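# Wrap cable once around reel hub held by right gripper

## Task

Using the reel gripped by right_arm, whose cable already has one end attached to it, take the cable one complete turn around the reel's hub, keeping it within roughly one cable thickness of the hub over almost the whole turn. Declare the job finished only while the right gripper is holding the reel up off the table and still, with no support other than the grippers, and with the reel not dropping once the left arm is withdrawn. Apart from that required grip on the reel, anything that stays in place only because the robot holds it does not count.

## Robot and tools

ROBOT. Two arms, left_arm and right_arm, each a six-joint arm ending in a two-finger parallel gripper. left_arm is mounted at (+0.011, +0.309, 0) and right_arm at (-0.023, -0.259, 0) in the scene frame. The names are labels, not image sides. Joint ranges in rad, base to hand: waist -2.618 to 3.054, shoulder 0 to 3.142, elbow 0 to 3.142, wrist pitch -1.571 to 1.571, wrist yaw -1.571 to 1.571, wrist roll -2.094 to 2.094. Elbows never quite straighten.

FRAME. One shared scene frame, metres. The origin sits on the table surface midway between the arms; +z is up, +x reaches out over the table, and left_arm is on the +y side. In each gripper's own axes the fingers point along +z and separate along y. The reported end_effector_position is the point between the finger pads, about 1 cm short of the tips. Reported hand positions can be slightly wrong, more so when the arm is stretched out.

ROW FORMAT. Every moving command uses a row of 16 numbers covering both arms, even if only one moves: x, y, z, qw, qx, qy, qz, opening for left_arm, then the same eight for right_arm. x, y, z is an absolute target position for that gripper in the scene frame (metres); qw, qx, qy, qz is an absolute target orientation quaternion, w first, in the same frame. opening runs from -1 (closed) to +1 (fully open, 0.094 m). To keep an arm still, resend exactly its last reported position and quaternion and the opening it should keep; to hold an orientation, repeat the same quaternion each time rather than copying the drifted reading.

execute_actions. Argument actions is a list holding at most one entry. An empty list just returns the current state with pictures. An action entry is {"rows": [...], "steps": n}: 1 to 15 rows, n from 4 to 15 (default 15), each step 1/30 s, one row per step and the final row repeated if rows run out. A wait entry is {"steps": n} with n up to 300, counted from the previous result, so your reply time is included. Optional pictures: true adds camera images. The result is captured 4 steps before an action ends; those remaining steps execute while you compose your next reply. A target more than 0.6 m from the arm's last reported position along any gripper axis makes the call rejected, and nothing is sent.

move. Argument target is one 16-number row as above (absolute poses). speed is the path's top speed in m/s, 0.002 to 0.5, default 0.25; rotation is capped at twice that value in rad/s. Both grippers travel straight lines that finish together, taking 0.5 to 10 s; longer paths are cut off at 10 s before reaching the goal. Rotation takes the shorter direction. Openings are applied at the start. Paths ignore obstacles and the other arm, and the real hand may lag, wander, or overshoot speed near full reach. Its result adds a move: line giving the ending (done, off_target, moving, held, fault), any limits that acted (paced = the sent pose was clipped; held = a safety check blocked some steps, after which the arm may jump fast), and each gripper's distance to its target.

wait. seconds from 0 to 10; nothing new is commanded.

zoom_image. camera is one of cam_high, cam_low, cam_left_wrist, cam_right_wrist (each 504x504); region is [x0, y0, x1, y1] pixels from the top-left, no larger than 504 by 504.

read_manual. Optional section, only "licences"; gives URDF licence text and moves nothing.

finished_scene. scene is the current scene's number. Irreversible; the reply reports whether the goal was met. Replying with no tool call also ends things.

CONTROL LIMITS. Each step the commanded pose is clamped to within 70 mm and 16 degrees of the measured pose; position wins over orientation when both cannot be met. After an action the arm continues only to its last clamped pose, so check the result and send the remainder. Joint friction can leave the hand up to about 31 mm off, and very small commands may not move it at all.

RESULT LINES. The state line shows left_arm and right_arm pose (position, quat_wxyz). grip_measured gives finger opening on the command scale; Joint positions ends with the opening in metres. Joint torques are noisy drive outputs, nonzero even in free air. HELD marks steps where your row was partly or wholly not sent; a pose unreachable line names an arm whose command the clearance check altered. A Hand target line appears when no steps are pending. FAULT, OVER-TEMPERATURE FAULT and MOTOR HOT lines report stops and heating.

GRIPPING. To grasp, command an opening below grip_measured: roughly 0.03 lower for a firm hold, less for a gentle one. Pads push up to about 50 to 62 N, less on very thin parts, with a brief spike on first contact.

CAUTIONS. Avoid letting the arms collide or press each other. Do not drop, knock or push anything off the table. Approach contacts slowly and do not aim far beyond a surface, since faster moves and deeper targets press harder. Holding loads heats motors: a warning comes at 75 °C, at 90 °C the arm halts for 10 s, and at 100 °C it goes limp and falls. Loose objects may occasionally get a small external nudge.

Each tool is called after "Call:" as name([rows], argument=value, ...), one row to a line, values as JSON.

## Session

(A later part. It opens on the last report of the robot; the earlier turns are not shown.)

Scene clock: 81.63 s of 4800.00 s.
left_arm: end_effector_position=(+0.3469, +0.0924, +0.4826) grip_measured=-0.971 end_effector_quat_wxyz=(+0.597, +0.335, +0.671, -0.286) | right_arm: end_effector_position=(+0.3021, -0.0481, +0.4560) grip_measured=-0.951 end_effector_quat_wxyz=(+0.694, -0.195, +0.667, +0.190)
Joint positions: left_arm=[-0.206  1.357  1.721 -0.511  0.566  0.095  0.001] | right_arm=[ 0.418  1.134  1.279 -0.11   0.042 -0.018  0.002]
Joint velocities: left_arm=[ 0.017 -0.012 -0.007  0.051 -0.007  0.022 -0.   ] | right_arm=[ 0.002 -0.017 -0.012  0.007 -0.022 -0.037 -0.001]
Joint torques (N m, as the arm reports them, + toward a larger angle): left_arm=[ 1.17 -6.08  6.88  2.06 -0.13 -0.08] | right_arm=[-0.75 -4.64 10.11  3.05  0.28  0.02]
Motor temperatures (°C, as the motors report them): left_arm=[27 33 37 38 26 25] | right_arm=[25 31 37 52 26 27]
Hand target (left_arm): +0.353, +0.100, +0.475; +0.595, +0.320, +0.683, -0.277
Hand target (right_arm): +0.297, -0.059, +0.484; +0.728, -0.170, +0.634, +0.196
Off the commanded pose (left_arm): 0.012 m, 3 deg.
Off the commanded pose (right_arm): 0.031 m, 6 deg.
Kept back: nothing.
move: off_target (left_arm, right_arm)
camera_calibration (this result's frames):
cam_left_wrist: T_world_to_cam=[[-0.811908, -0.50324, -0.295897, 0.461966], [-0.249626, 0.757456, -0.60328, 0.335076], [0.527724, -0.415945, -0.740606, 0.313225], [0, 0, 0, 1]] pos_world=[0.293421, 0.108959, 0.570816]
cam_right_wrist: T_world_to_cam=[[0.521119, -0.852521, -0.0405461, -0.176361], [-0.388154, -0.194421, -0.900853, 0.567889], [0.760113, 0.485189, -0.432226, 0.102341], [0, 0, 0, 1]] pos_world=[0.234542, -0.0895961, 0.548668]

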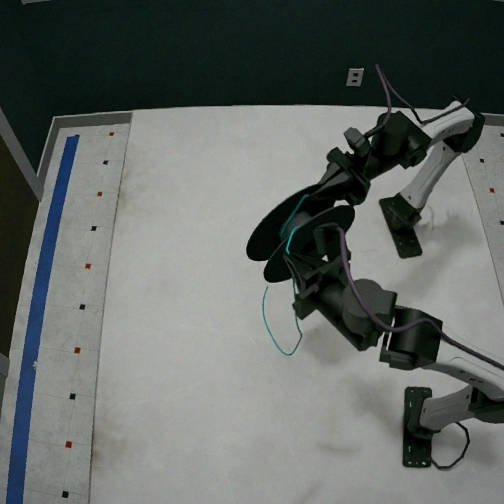

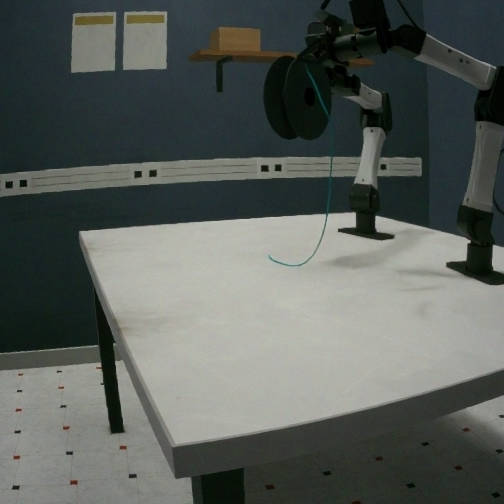

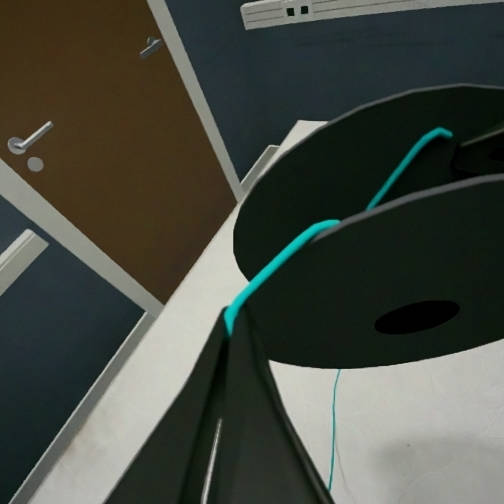

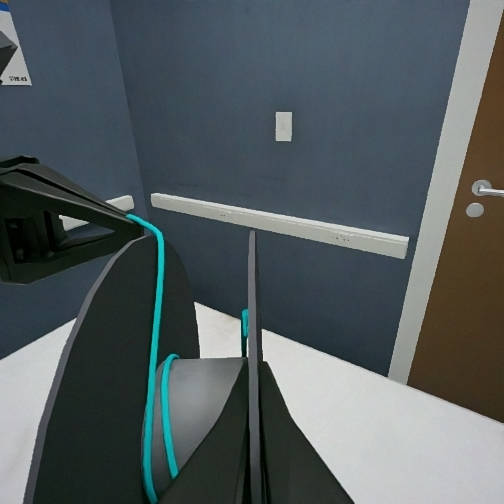

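Call:
move(target=[0.384,0.093,0.398, 0.5994,0.3070,0.6895,-0.2669,-1, 0.299,-0.058,0.485, 0.7290,-0.1698,0.6337,0.1953,-1.0], speed=0.17)

Scene clock: 83.10 s of 4800.00 s.
left_arm: end_effector_position=(+0.3841, +0.0877, +0.4089) grip_measured=-0.971 end_effector_quat_wxyz=(+0.608, +0.316, +0.676, -0.270) | right_arm: end_effector_position=(+0.3033, -0.0499, +0.4519) grip_measured=-0.951 end_effector_quat_wxyz=(+0.689, -0.193, +0.674, +0.184)
Joint positions: left_arm=[-0.206  1.342  1.373 -0.163  0.512  0.084  0.001] | right_arm=[ 0.418  1.134  1.279 -0.127  0.054 -0.018  0.002]
Joint velocities: left_arm=[ 0.012  0.007 -0.017  0.051 -0.022 -0.066  0.001] | right_arm=[-0.012  0.022 -0.002  0.007 -0.022 -0.037  0.   ]
Joint torques (N m, as the arm reports them, + toward a larger angle): left_arm=[ 0.75 -7.12  7.81  1.98  0.   -0.08] | right_arm=[-0.69 -4.69  9.87  3.18  0.05  0.02]
Motor temperatures (°C, as the motors report them): left_arm=[27 33 37 38 26 25] | right_arm=[25 31 37 52 26 27]
Hand target (left_arm): +0.384, +0.093, +0.398; +0.600, +0.307, +0.689, -0.267
Hand target (right_arm): +0.297, -0.059, +0.484; +0.728, -0.171, +0.635, +0.195
Off the commanded pose (left_arm): 0.012 m, 2 deg.
Off the commanded pose (right_arm): 0.034 m, 7 deg.
Kept back: nothing.
move: off_target (left_arm, right_arm)
camera_calibration (this result's frames):
cam_left_wrist: T_world_to_cam=[[-0.780362, -0.548065, -0.301097, 0.461932], [-0.284561, 0.739995, -0.609453, 0.320982], [0.55683, -0.389914, -0.733422, 0.220652], [0, 0, 0, 1]] pos_world=[0.328948, 0.101679, 0.496541]
cam_right_wrist: T_world_to_cam=[[0.509781, -0.859391, -0.0396204, -0.176008], [-0.403091, -0.197916, -0.893502, 0.56533], [0.760027, 0.471461, -0.447307, 0.106659], [0, 0, 0, 1]] pos_world=[0.236541, -0.0896573, 0.545859]

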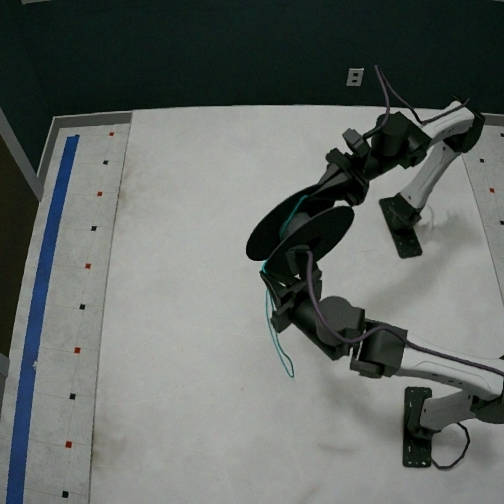

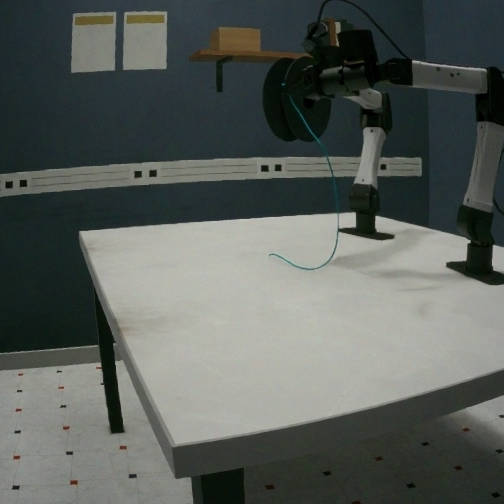

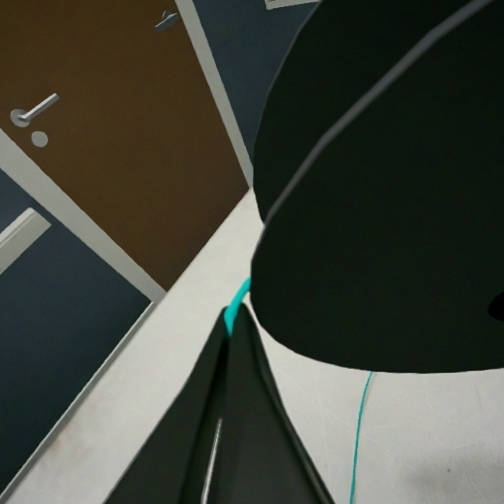

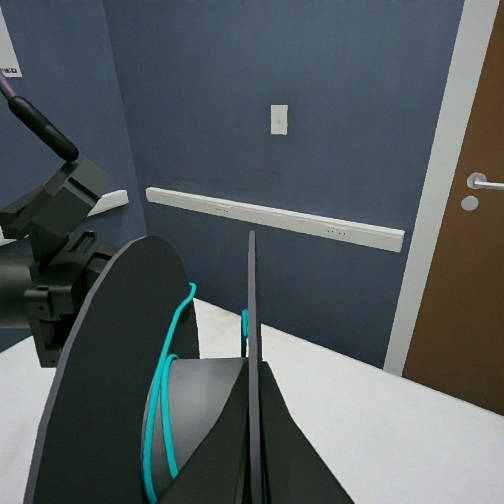

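Call:
move(target=[0.411,0.075,0.334, 0.5994,0.3070,0.6895,-0.2669,-1, 0.299,-0.058,0.485, 0.7290,-0.1698,0.6337,0.1953,-1.0], speed=0.1)

Scene clock: 89.33 s of 4800.00 s.
left_arm: end_effector_position=(+0.3974, +0.0741, +0.3720) grip_measured=-0.971 end_effector_quat_wxyz=(+0.631, +0.323, +0.650, -0.273) | right_arm: end_effector_position=(+0.3062, -0.0542, +0.4431) grip_measured=-0.951 end_effector_quat_wxyz=(+0.681, -0.189, +0.687, +0.171)
Joint positions: left_arm=[-0.226  1.374  1.187  0.125  0.51   0.083  0.001] | right_arm=[ 0.414  1.134  1.275 -0.155  0.078 -0.021  0.002]
Joint velocities: left_arm=[-0.012 -0.012  0.002  0.037 -0.007 -0.007 -0.   ] | right_arm=[-0.012 -0.002 -0.002 -0.007  0.051 -0.007  0.   ]
Joint torques (N m, as the arm reports them, + toward a larger angle): left_arm=[ 0.16 -4.1   7.72  1.81 -0.31 -0.1 ] | right_arm=[-0.59 -5.13 10.26  3.4  -0.18  0.06]
Motor temperatures (°C, as the motors report them): left_arm=[27 34 37 38 26 25] | right_arm=[25 31 37 53 26 27]
Hand target (left_arm): +0.409, +0.076, +0.335; +0.600, +0.307, +0.689, -0.266
Hand target (right_arm): +0.296, -0.060, +0.484; +0.727, -0.171, +0.636, +0.195
Off the commanded pose (left_arm): 0.040 m, 6 deg.
Off the commanded pose (right_arm): 0.043 m, 9 deg.
Kept back: nothing.
move: off_target (left_arm, right_arm)
camera_calibration (this result's frames):
cam_left_wrist: T_world_to_cam=[[-0.769172, -0.542362, -0.337962, 0.462652], [-0.23111, 0.729148, -0.644152, 0.304798], [0.595788, -0.417357, -0.686185, 0.149869], [0, 0, 0, 1]] pos_world=[0.337011, 0.0912309, 0.455533]
cam_right_wrist: T_world_to_cam=[[0.486042, -0.873261, -0.0343407, -0.177333], [-0.430617, -0.20511, -0.878919, 0.55943], [0.760482, 0.441979, -0.475733, 0.11336], [0, 0, 0, 1]] pos_world=[0.240883, -0.0902158, 0.539533]

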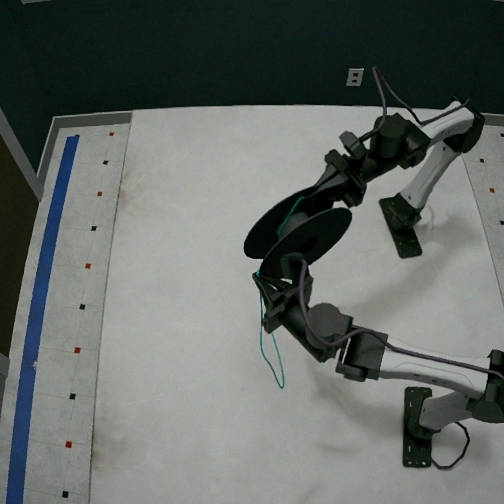

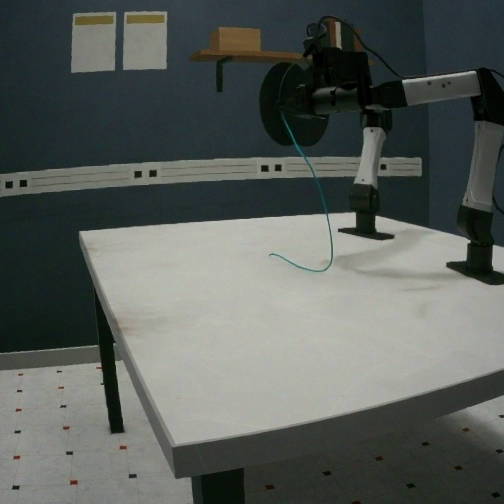

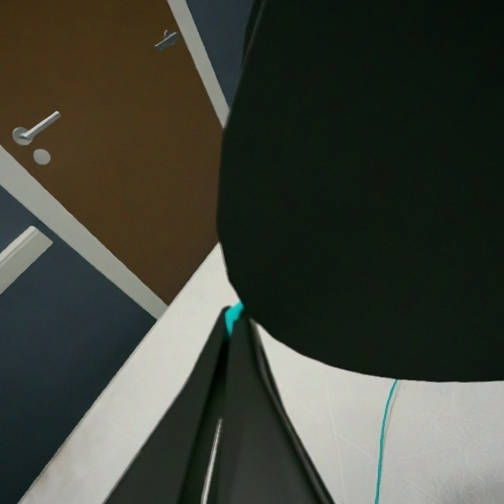

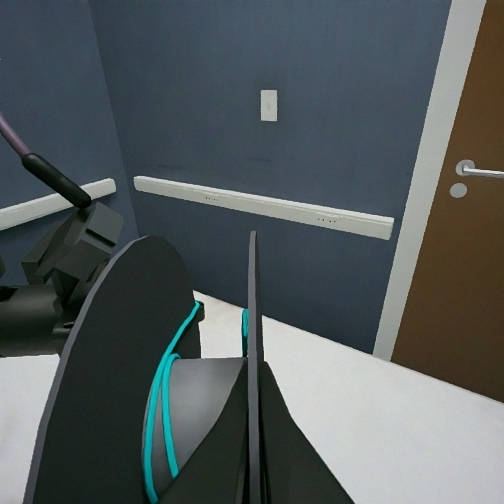

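Call:
move(target=[0.413,0.092,0.376, 0.5994,0.3070,0.6895,-0.2669,-1, 0.299,-0.058,0.485, 0.7290,-0.1698,0.6337,0.1953,-1.0], speed=0.1)

Scene clock: 91.83 s of 4800.00 s.
left_arm: end_effector_position=(+0.3951, +0.0829, +0.3985) grip_measured=-0.971 end_effector_quat_wxyz=(+0.621, +0.326, +0.655, -0.280) | right_arm: end_effector_position=(+0.3050, -0.0518, +0.4519) grip_measured=-0.951 end_effector_quat_wxyz=(+0.692, -0.190, +0.673, +0.180)
Joint positions: left_arm=[-0.193  1.374  1.311 -0.021  0.557  0.083  0.001] | right_arm=[ 0.414  1.134  1.275 -0.119  0.062 -0.022  0.002]
Joint velocities: left_arm=[-0.002 -0.012  0.002  0.022 -0.007 -0.007  0.001] | right_arm=[ 0.007 -0.002  0.002 -0.007  0.037 -0.022  0.   ]
Joint torques (N m, as the arm reports them, + toward a larger angle): left_arm=[ 1.85 -4.18 11.29  1.64 -0.25  0.02] | right_arm=[-0.55 -4.61 10.72  3.16 -0.07  0.12]
Motor temperatures (°C, as the motors report them): left_arm=[27 34 37 38 26 25] | right_arm=[25 31 37 54 26 27]
Hand target (left_arm): +0.412, +0.092, +0.376; +0.600, +0.307, +0.689, -0.266
Hand target (right_arm): +0.297, -0.059, +0.484; +0.728, -0.171, +0.635, +0.196
Off the commanded pose (left_arm): 0.030 m, 5 deg.
Off the commanded pose (right_arm): 0.034 m, 7 deg.
Kept back: nothing.
move: off_target (left_arm, right_arm)
camera_calibration (this result's frames):
cam_left_wrist: T_world_to_cam=[[-0.784022, -0.530195, -0.322805, 0.473365], [-0.235138, 0.734957, -0.636041, 0.312759], [0.574474, -0.422766, -0.700892, 0.187815], [0, 0, 0, 1]] pos_world=[0.336775, 0.100513, 0.48337]
cam_right_wrist: T_world_to_cam=[[0.50038, -0.865047, -0.036231, -0.177494], [-0.400504, -0.194163, -0.895487, 0.566026], [0.767604, 0.462595, -0.44361, 0.101854], [0, 0, 0, 1]] pos_world=[0.237326, -0.0907567, 0.545622]

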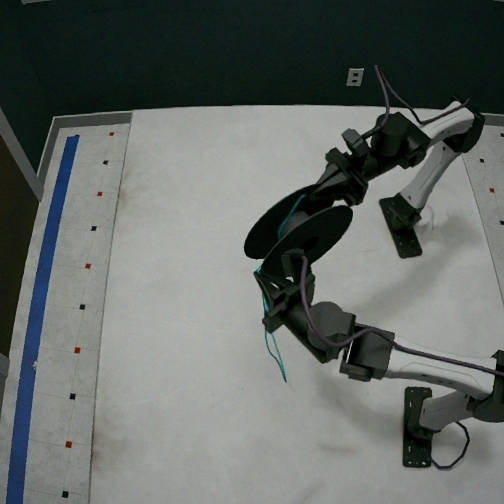

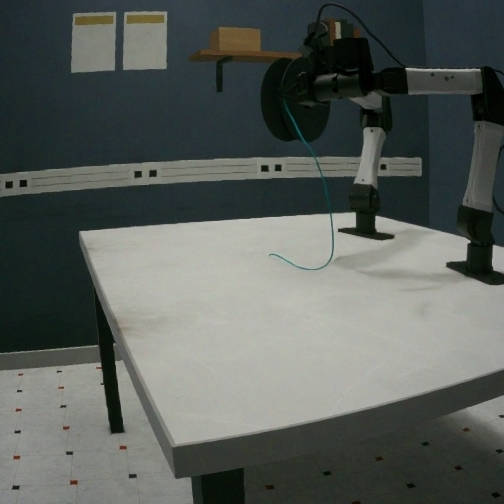

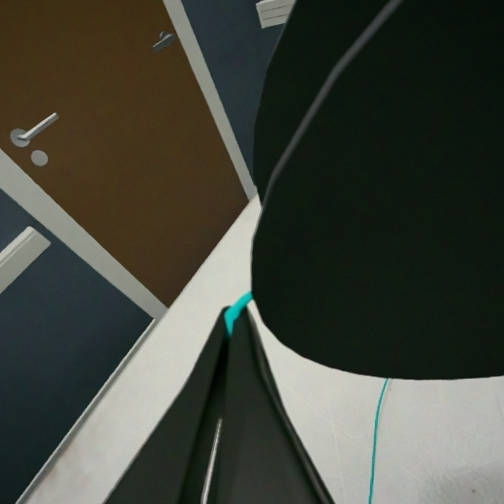

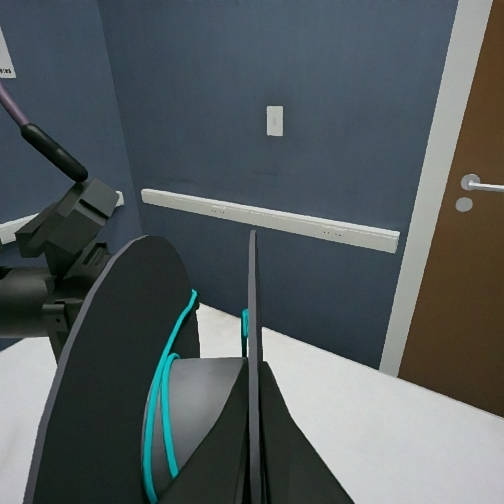

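Call:
move(target=[0.362,0.095,0.215, 0.5700,0.3250,0.7080,-0.2610,-0.2, 0.299,-0.058,0.485, 0.7290,-0.1698,0.6337,0.1953,-1.0], speed=0.2)

Scene clock: 96.10 s of 4800.00 s.
left_arm: end_effector_position=(+0.3661, +0.0962, +0.2260) grip_measured=-0.201 end_effector_quat_wxyz=(+0.579, +0.322, +0.702, -0.262) | right_arm: end_effector_position=(+0.3037, -0.0522, +0.4579) grip_measured=-0.951 end_effector_quat_wxyz=(+0.699, -0.188, +0.665, +0.183)
Joint positions: left_arm=[-0.203  1.31   0.691  0.396  0.507  0.114  0.038] | right_arm=[ 0.414  1.131  1.275 -0.1    0.06  -0.021  0.002]
Joint velocities: left_arm=[-0.017 -0.002  0.007  0.022 -0.007 -0.051  0.001] | right_arm=[-0.007 -0.012  0.002 -0.066 -0.081 -0.037  0.   ]
Joint torques (N m, as the arm reports them, + toward a larger angle): left_arm=[-0.59 -5.32  8.38  2.1   0.08  0.12] | right_arm=[-0.53 -4.19 10.68  2.93 -0.01  0.07]
Motor temperatures (°C, as the motors report them): left_arm=[27 34 37 38 26 25] | right_arm=[25 31 38 54 26 27]
Hand target (left_arm): +0.363, +0.095, +0.215; +0.570, +0.325, +0.708, -0.260
Hand target (right_arm): +0.298, -0.058, +0.484; +0.728, -0.170, +0.634, +0.196
Off the commanded pose (left_arm): 0.012 m, 1 deg.
Off the commanded pose (right_arm): 0.028 m, 6 deg.
Kept back: nothing.
move: off_target (left_arm, right_arm)
camera_calibration (this result's frames):
cam_left_wrist: T_world_to_cam=[[-0.796786, -0.536513, -0.278003, 0.397182], [-0.324495, 0.768014, -0.552139, 0.197055], [0.50974, -0.349726, -0.786039, 0.125065], [0, 0, 0, 1]] pos_world=[0.316662, 0.105491, 0.317526]
cam_right_wrist: T_world_to_cam=[[0.503064, -0.863397, -0.0383802, -0.176718], [-0.38355, -0.183241, -0.905159, 0.5706], [0.774478, 0.470073, -0.423338, 0.0946957], [0, 0, 0, 1]] pos_world=[0.234414, -0.0925346, 0.549789]

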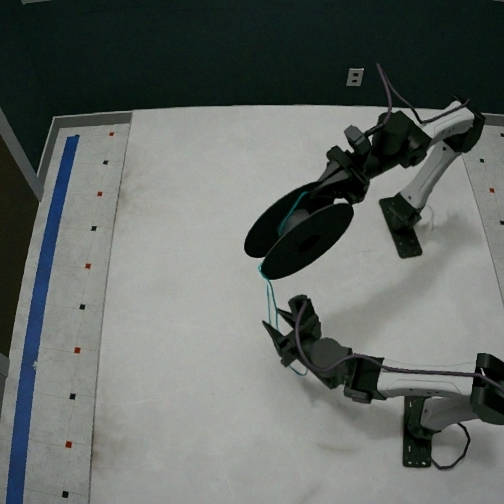

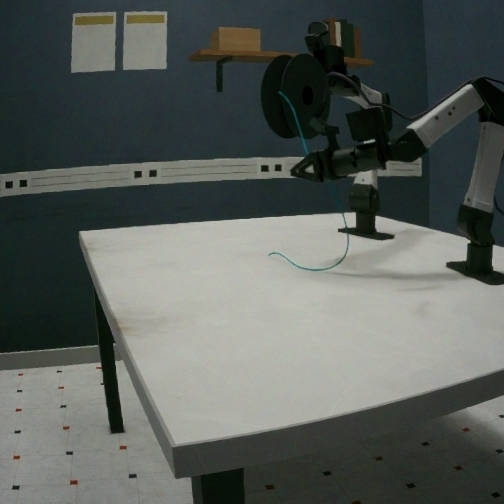

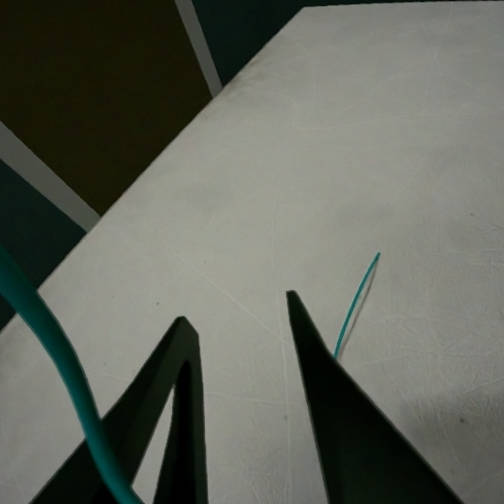

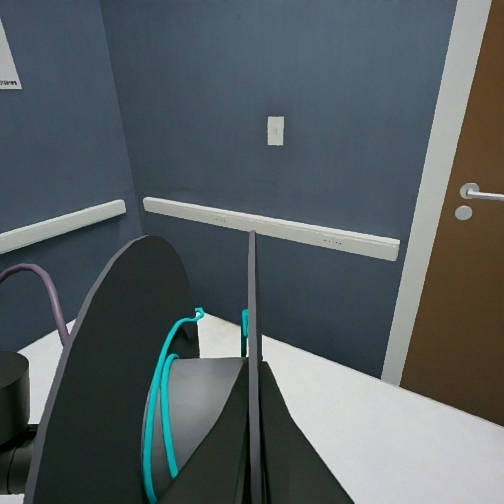

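Call:
zoom_image(camera="cam_right_wrist", region=[100,250,340,504])

Call:
zoom_image(camera="cam_high", region=[220,160,380,400])

Region (100, 250, 340, 504) of cam_right_wrist's 504x504 image, scaled by 1.984, with more detail than that image has.

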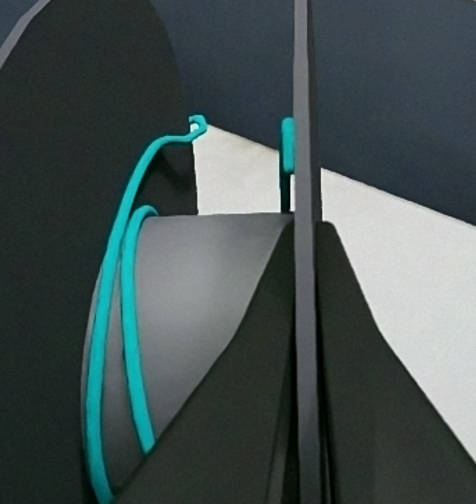

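Region (220, 160, 380, 400) of cam_high's 504x504 image, scaled by 2.100, with more detail than that image has.

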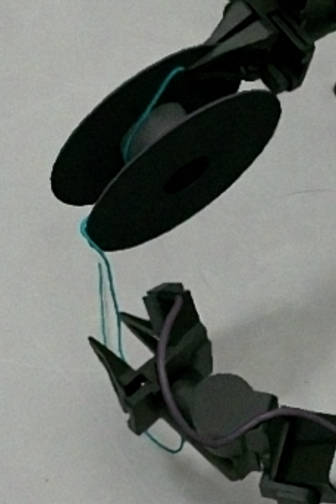

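Call:
zoom_image(camera="cam_low", region=[240,50,420,300])

Call:
zoom_image(camera="cam_high", region=[245,255,345,395])

Region (240, 50, 420, 300) of cam_low's 504x504 image, scaled by 2.016, with more detail than that image has; it fills the left 363 columns of this view, and the rest is white.

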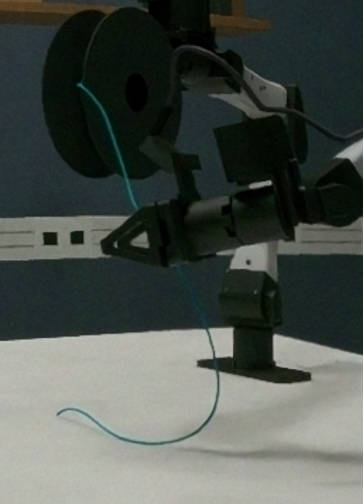

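Region (245, 255, 345, 395) of cam_high's 504x504 image, scaled by 3.600, with more detail than that image has; it fills the left 360 columns of this view, and the rest is white.

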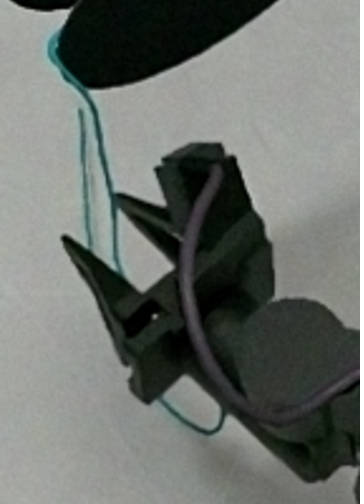

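Call:
move(target=[0.369,0.014,0.118, 0.5518,0.3353,0.7191,-0.2573,-1.0, 0.299,-0.058,0.485, 0.7290,-0.1698,0.6337,0.1953,-1.0], speed=0.13)

Scene clock: 102.70 s of 4800.00 s.
left_arm: end_effector_position=(+0.3719, +0.0154, +0.1306) grip_measured=-0.994 end_effector_quat_wxyz=(+0.562, +0.335, +0.711, -0.259) | right_arm: end_effector_position=(+0.3037, -0.0522, +0.4579) grip_measured=-0.951 end_effector_quat_wxyz=(+0.699, -0.188, +0.665, +0.183)
Joint positions: left_arm=[-0.445  1.722  0.655  0.82   0.285  0.08   0.   ] | right_arm=[ 0.414  1.131  1.275 -0.1    0.06  -0.021  0.002]
Joint velocities: left_arm=[ 0.027  0.007 -0.012  0.022 -0.095  0.066  0.   ] | right_arm=[ 0.002 -0.002  0.012  0.051  0.037 -0.051 -0.   ]
Joint torques (N m, as the arm reports them, + toward a larger angle): left_arm=[-0.45 -6.84  7.94  2.16  0.04 -0.08] | right_arm=[-0.68 -4.11 10.42  2.96  0.03  0.04]
Motor temperatures (°C, as the motors report them): left_arm=[27 34 37 38 26 25] | right_arm=[25 31 38 55 26 27]
Hand target (left_arm): +0.370, +0.014, +0.120; +0.552, +0.334, +0.719, -0.259
Hand target (right_arm): +0.298, -0.059, +0.484; +0.728, -0.170, +0.634, +0.195
Off the commanded pose (left_arm): 0.013 m, 2 deg.
Off the commanded pose (right_arm): 0.028 m, 6 deg.
Kept back: nothing.
move: off_target (left_arm, right_arm)
camera_calibration (this result's frames):
cam_left_wrist: T_world_to_cam=[[-0.813651, -0.511124, -0.276992, 0.337617], [-0.322344, 0.793158, -0.516716, 0.202496], [0.483804, -0.33114, -0.810111, 0.0313737], [0, 0, 0, 1]] pos_world=[0.324797, 0.0223423, 0.223566]
cam_right_wrist: T_world_to_cam=[[0.503064, -0.863397, -0.0383802, -0.176718], [-0.38355, -0.183241, -0.905159, 0.5706], [0.774478, 0.470073, -0.423338, 0.0946957], [0, 0, 0, 1]] pos_world=[0.234414, -0.0925346, 0.549789]

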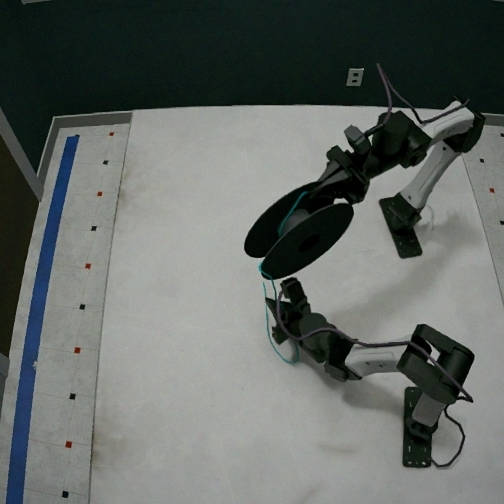

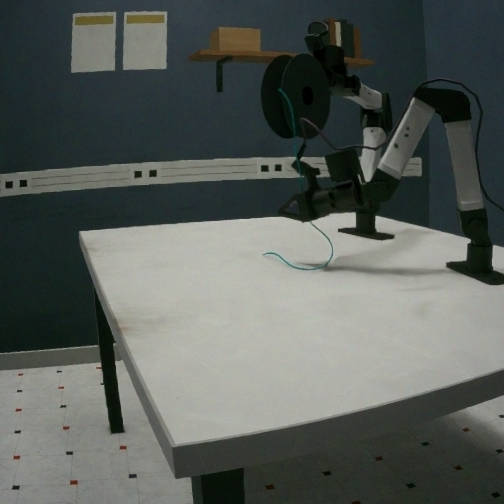

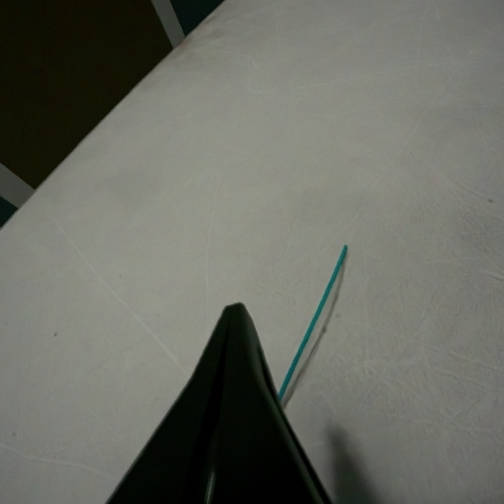

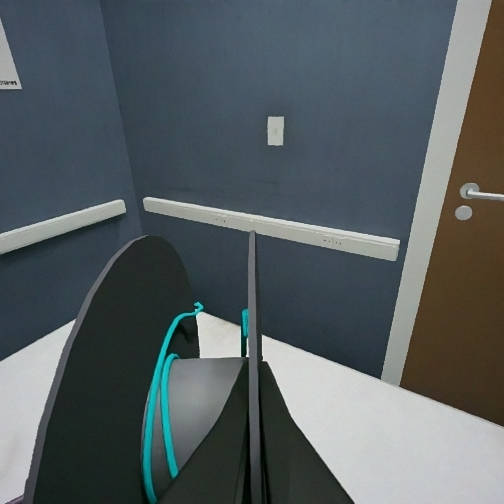

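Call:
zoom_image(camera="cam_low", region=[240,50,420,300])

Call:
zoom_image(camera="cam_high", region=[235,230,345,385])

Region (240, 50, 420, 300) of cam_low's 504x504 image, scaled by 2.016, with more detail than that image has; it fills the left 363 columns of this view, and the rest is white.

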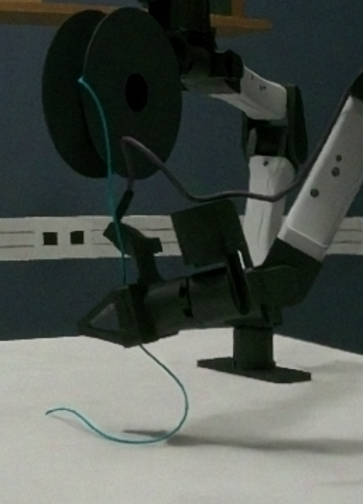

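Region (235, 230, 345, 385) of cam_high's 504x504 image, scaled by 3.252, with more detail than that image has; it fills the left 358 columns of this view, and the rest is white.

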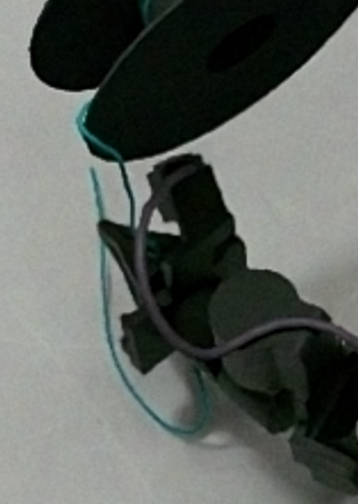

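Call:
move(target=[0.333,0.112,0.222, 0.5518,0.3353,0.7191,-0.2573,0.2, 0.299,-0.058,0.485, 0.7290,-0.1698,0.6337,0.1953,-1.0], speed=0.2)

Scene clock: 107.00 s of 4800.00 s.
left_arm: end_effector_position=(+0.3324, +0.1089, +0.2200) grip_measured=+0.199 end_effector_quat_wxyz=(+0.557, +0.335, +0.715, -0.257) | right_arm: end_effector_position=(+0.3037, -0.0522, +0.4578) grip_measured=-0.951 end_effector_quat_wxyz=(+0.699, -0.188, +0.665, +0.183)
Joint positions: left_arm=[-0.194  1.152  0.625  0.238  0.525  0.155  0.056] | right_arm=[ 0.414  1.131  1.275 -0.1    0.06  -0.021  0.002]
Joint velocities: left_arm=[0.002 0.002 0.002 0.037 0.081 0.066 0.   ] | right_arm=[-0.007  0.007  0.002 -0.051  0.051 -0.022 -0.   ]
Joint torques (N m, as the arm reports them, + toward a larger angle): left_arm=[ 0.85 -4.96 11.54  1.79  0.26  0.13] | right_arm=[-0.55 -3.95 10.62  2.97 -0.04  0.01]
Motor temperatures (°C, as the motors report them): left_arm=[27 34 37 39 26 25] | right_arm=[25 31 38 55 26 27]
Hand target (left_arm): +0.332, +0.111, +0.220; +0.552, +0.337, +0.719, -0.255
Hand target (right_arm): +0.298, -0.059, +0.484; +0.728, -0.170, +0.634, +0.195
Off the commanded pose (left_arm): 0.004 m, 1 deg.
Off the commanded pose (right_arm): 0.028 m, 6 deg.
Kept back: nothing.
move: off_target (right_arm)
camera_calibration (this result's frames):
cam_left_wrist: T_world_to_cam=[[-0.814956, -0.511049, -0.273268, 0.377654], [-0.329364, 0.796425, -0.507174, 0.161664], [0.476829, -0.32332, -0.817373, 0.156956], [0, 0, 0, 1]] pos_world=[0.286177, 0.114993, 0.313484]
cam_right_wrist: T_world_to_cam=[[0.503052, -0.863405, -0.038356, -0.17673], [-0.383837, -0.183434, -0.904998, 0.57052], [0.774344, 0.469983, -0.423683, 0.0948464], [0, 0, 0, 1]] pos_world=[0.234447, -0.0925127, 0.549726]

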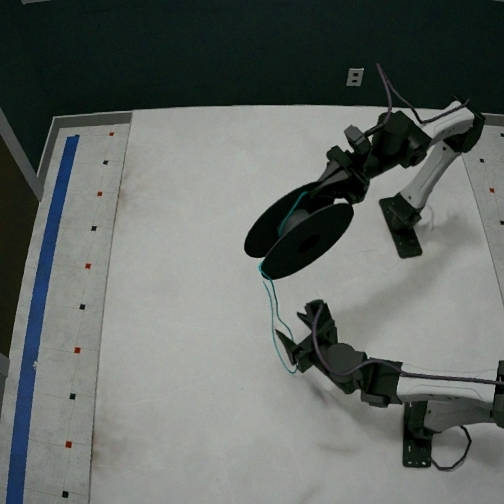

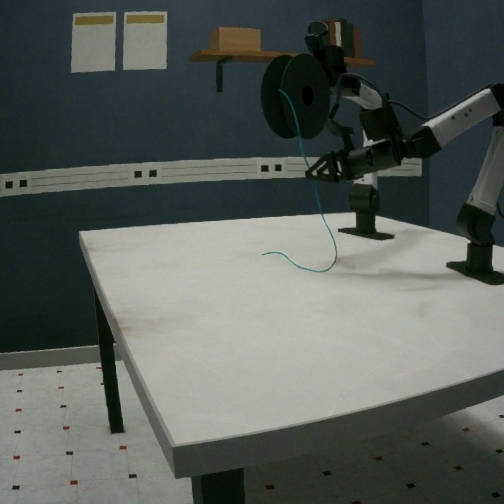

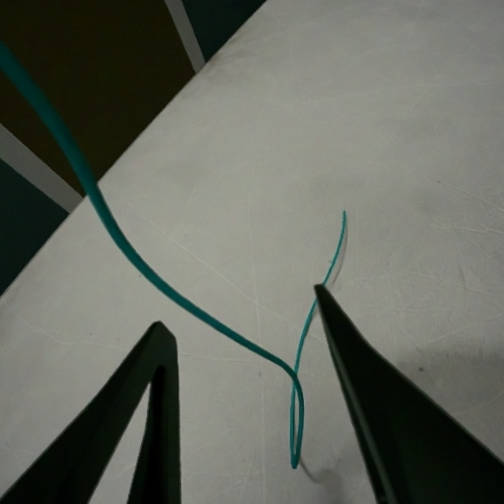

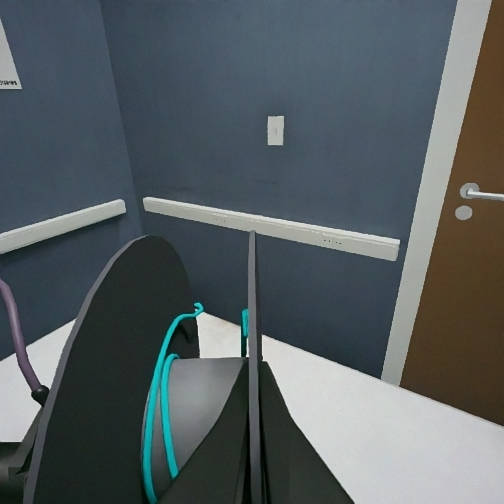

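Call:
zoom_image(camera="cam_left_wrist", region=[130,240,370,500])

Call:
zoom_image(camera="cam_low", region=[250,60,410,290])

Call:
zoom_image(camera="cam_high", region=[240,250,350,400])

Region (130, 240, 370, 500) of cam_left_wrist's 504x504 image, scaled by 1.938, with more detail than that image has; it fills the left 465 columns of this view, and the rest is white.

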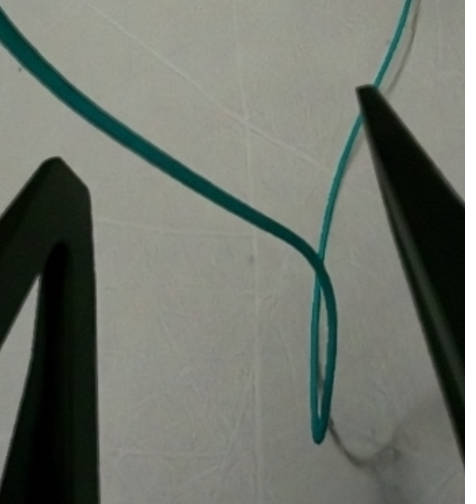

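Region (250, 60, 410, 290) of cam_low's 504x504 image, scaled by 2.191, with more detail than that image has; it fills the left 351 columns of this view, and the rest is white.

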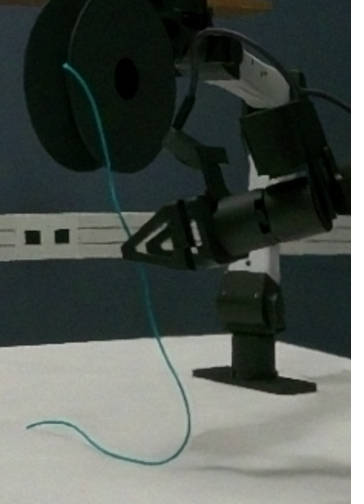

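Region (240, 250, 350, 400) of cam_high's 504x504 image, scaled by 3.360, with more detail than that image has; it fills the left 370 columns of this view, and the rest is white.

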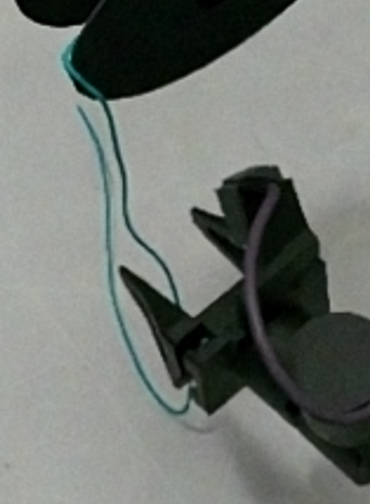

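Call:
move(target=[0.349,0.098,0.203, 0.5518,0.3353,0.7191,-0.2573,0.2, 0.299,-0.058,0.485, 0.7290,-0.1698,0.6337,0.1953,-1.0], speed=0.1)

Scene clock: 109.97 s of 4800.00 s.
left_arm: end_effector_position=(+0.3458, +0.1017, +0.2050) grip_measured=+0.199 end_effector_quat_wxyz=(+0.555, +0.337, +0.716, -0.256) | right_arm: end_effector_position=(+0.3037, -0.0522, +0.4577) grip_measured=-0.951 end_effector_quat_wxyz=(+0.699, -0.188, +0.666, +0.183)
Joint positions: left_arm=[-0.204  1.247  0.625  0.326  0.515  0.156  0.056] | right_arm=[ 0.414  1.131  1.275 -0.101  0.06  -0.021  0.002]
Joint velocities: left_arm=[-0.012  0.007 -0.007 -0.007  0.022 -0.051 -0.001] | right_arm=[-0.007  0.037 -0.002 -0.007  0.007 -0.051  0.   ]
Joint torques (N m, as the arm reports them, + toward a larger angle): left_arm=[-0.59 -3.73 11.54  2.08  0.09 -0.06] | right_arm=[-0.39 -4.1  10.69  2.96  0.01  0.04]
Motor temperatures (°C, as the motors report them): left_arm=[27 34 37 39 26 25] | right_arm=[25 31 38 55 26 27]
Hand target (left_arm): +0.349, +0.098, +0.203; +0.552, +0.335, +0.719, -0.257
Hand target (right_arm): +0.298, -0.059, +0.484; +0.728, -0.170, +0.634, +0.195
Off the commanded pose (left_arm): 0.005 m, 1 deg.
Off the commanded pose (right_arm): 0.028 m, 6 deg.
Kept back: nothing.
move: off_target (right_arm)
camera_calibration (this result's frames):
cam_left_wrist: T_world_to_cam=[[-0.8166, -0.508687, -0.272768, 0.38103], [-0.330509, 0.799509, -0.501546, 0.163081], [0.47321, -0.31941, -0.821005, 0.137576], [0, 0, 0, 1]] pos_world=[0.299946, 0.107383, 0.298676]
cam_right_wrist: T_world_to_cam=[[0.50304, -0.863413, -0.0383318, -0.176741], [-0.384123, -0.183626, -0.904837, 0.570441], [0.77421, 0.469893, -0.424028, 0.0949971], [0, 0, 0, 1]] pos_world=[0.234479, -0.0924909, 0.549663]

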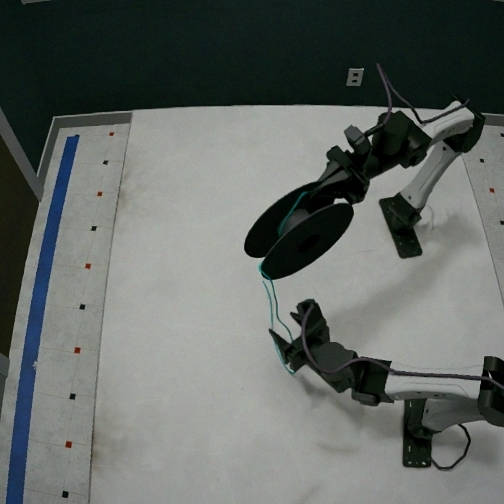

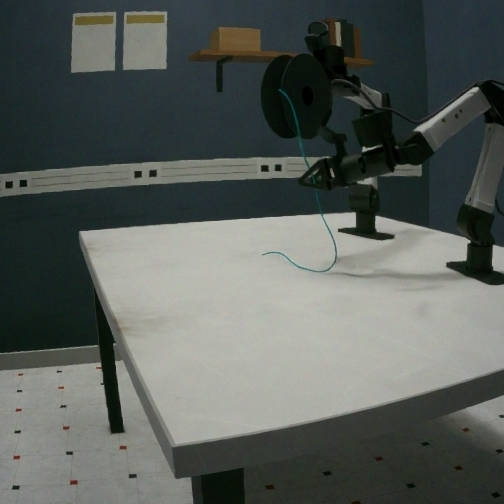

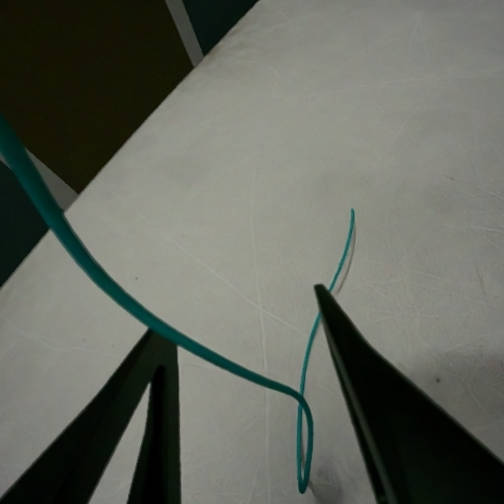

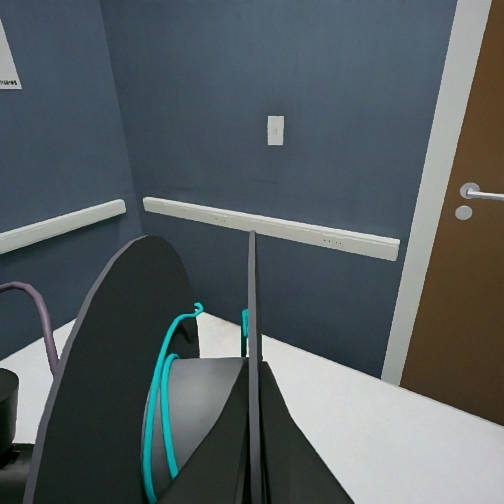

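Call:
execute_actions([
  {"rows": [[0.349,0.098,0.203, 0.5518,0.3353,0.7191,-0.2573,-1.0, 0.299,-0.058,0.485, 0.7290,-0.1698,0.6337,0.1953,-1.0]], "steps": 15},
])

Call:
execute_actions([
  {"steps": 6},
], pictures=true)

Scene clock: 110.70 s of 4800.00 s.
left_arm: end_effector_position=(+0.3460, +0.1018, +0.2056) grip_measured=-0.980 end_effector_quat_wxyz=(+0.556, +0.337, +0.716, -0.256) | right_arm: end_effector_position=(+0.3037, -0.0522, +0.4579) grip_measured=-0.951 end_effector_quat_wxyz=(+0.699, -0.188, +0.665, +0.183)
Joint positions: left_arm=[-0.204  1.247  0.625  0.329  0.514  0.156  0.001] | right_arm=[ 0.414  1.131  1.275 -0.1    0.06  -0.021  0.002]
Joint velocities: left_arm=[-0.007  0.002 -0.002 -0.037  0.051 -0.051 -0.001] | right_arm=[ 0.007  0.007  0.007 -0.037 -0.051 -0.022 -0.   ]
Joint torques (N m, as the arm reports them, + toward a larger angle): left_arm=[-0.65 -3.7  11.45  2.08  0.09 -0.06] | right_arm=[-0.68 -4.19 10.91  2.92  0.01  0.06]
Motor temperatures (°C, as the motors report them): left_arm=[27 34 37 39 26 25] | right_arm=[25 31 38 55 26 27]
Steps of this call (steps 1 to 11: nothing new was sent; steps 12 to 22: the first 11 steps of this action). Readings (end_effector_position):
12: left_arm (+0.3459, +0.1017, +0.2053) | right_arm (+0.3037, -0.0522, +0.4578)
13: left_arm (+0.3459, +0.1017, +0.2054) | right_arm (+0.3037, -0.0522, +0.4578)
15: left_arm (+0.3460, +0.1017, +0.2054) | right_arm (+0.3037, -0.0522, +0.4579)
19: left_arm (+0.3460, +0.1018, +0.2056) | right_arm (+0.3037, -0.0522, +0.4579)
22: the state above

Scene clock: 110.90 s of 4800.00 s.
left_arm: end_effector_position=(+0.3460, +0.1018, +0.2056) grip_measured=-0.980 end_effector_quat_wxyz=(+0.556, +0.337, +0.716, -0.256) | right_arm: end_effector_position=(+0.3037, -0.0522, +0.4579) grip_measured=-0.951 end_effector_quat_wxyz=(+0.699, -0.188, +0.665, +0.183)
Joint positions: left_arm=[-0.204  1.247  0.625  0.329  0.514  0.156  0.001] | right_arm=[ 0.414  1.131  1.275 -0.1    0.06  -0.021  0.002]
Joint velocities: left_arm=[-0.012 -0.007  0.002  0.007  0.037 -0.037 -0.   ] | right_arm=[-0.002 -0.007  0.002  0.007  0.007  0.066  0.   ]
Joint torques (N m, as the arm reports them, + toward a larger angle): left_arm=[-0.63 -3.69 11.46  2.08  0.09 -0.06] | right_arm=[-0.39 -4.28 10.56  2.93 -0.01  0.02]
Motor temperatures (°C, as the motors report them): left_arm=[27 34 38 39 26 25] | right_arm=[25 31 38 55 26 27]
Hand target (left_arm): +0.349, +0.098, +0.203; +0.552, +0.335, +0.719, -0.257
Hand target (right_arm): +0.298, -0.059, +0.484; +0.728, -0.170, +0.634, +0.196
Off the commanded pose (left_arm): 0.005 m, 1 deg.
Off the commanded pose (right_arm): 0.028 m, 6 deg.
Kept back: nothing.
Steps of this call (steps 1 to 4: the last 4 steps of your previous action; steps 5 to 6: nothing new was sent). Readings (end_effector_position):
1: left_arm (+0.3460, +0.1018, +0.2056) | right_arm (+0.3037, -0.0522, +0.4579)
2: left_arm (+0.3460, +0.1018, +0.2056) | right_arm (+0.3037, -0.0522, +0.4579)
4: left_arm (+0.3460, +0.1018, +0.2056) | right_arm (+0.3037, -0.0522, +0.4579)
6: the state above
camera_calibration (this result's frames):
cam_left_wrist: T_world_to_cam=[[-0.81542, -0.509502, -0.274769, 0.381531], [-0.32961, 0.798865, -0.503162, 0.163561], [0.475865, -0.319721, -0.819348, 0.136743], [0, 0, 0, 1]] pos_world=[0.299948, 0.107447, 0.29917]
cam_right_wrist: T_world_to_cam=[[0.503064, -0.863397, -0.0383802, -0.176718], [-0.38355, -0.183241, -0.905159, 0.5706], [0.774478, 0.470073, -0.423338, 0.0946957], [0, 0, 0, 1]] pos_world=[0.234414, -0.0925346, 0.549789]

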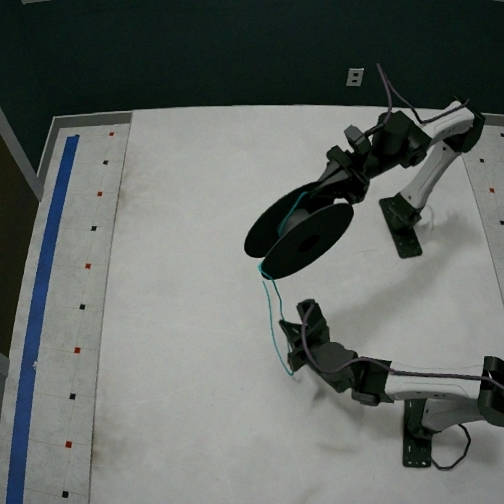

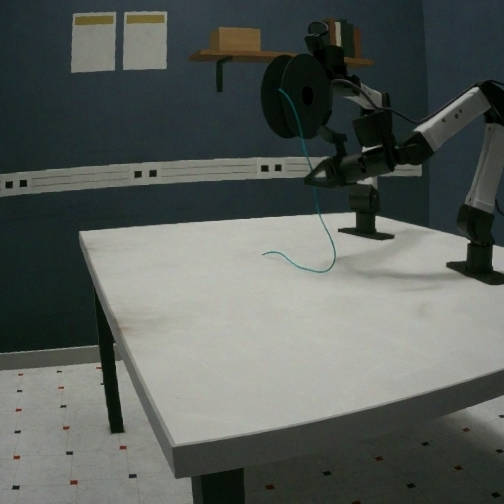

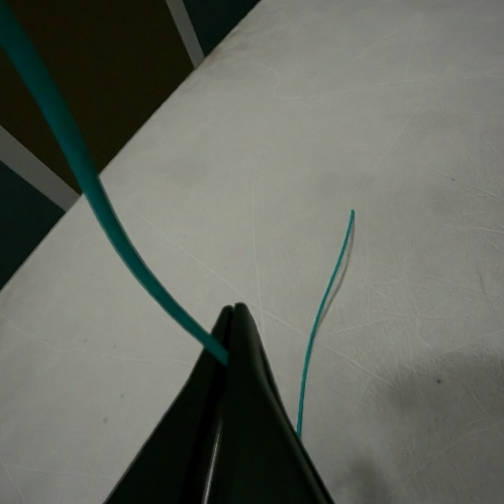

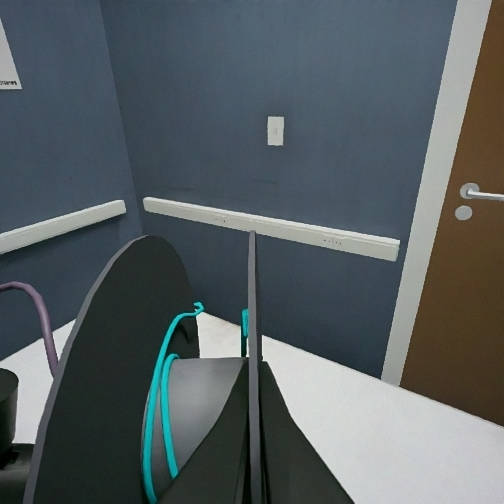

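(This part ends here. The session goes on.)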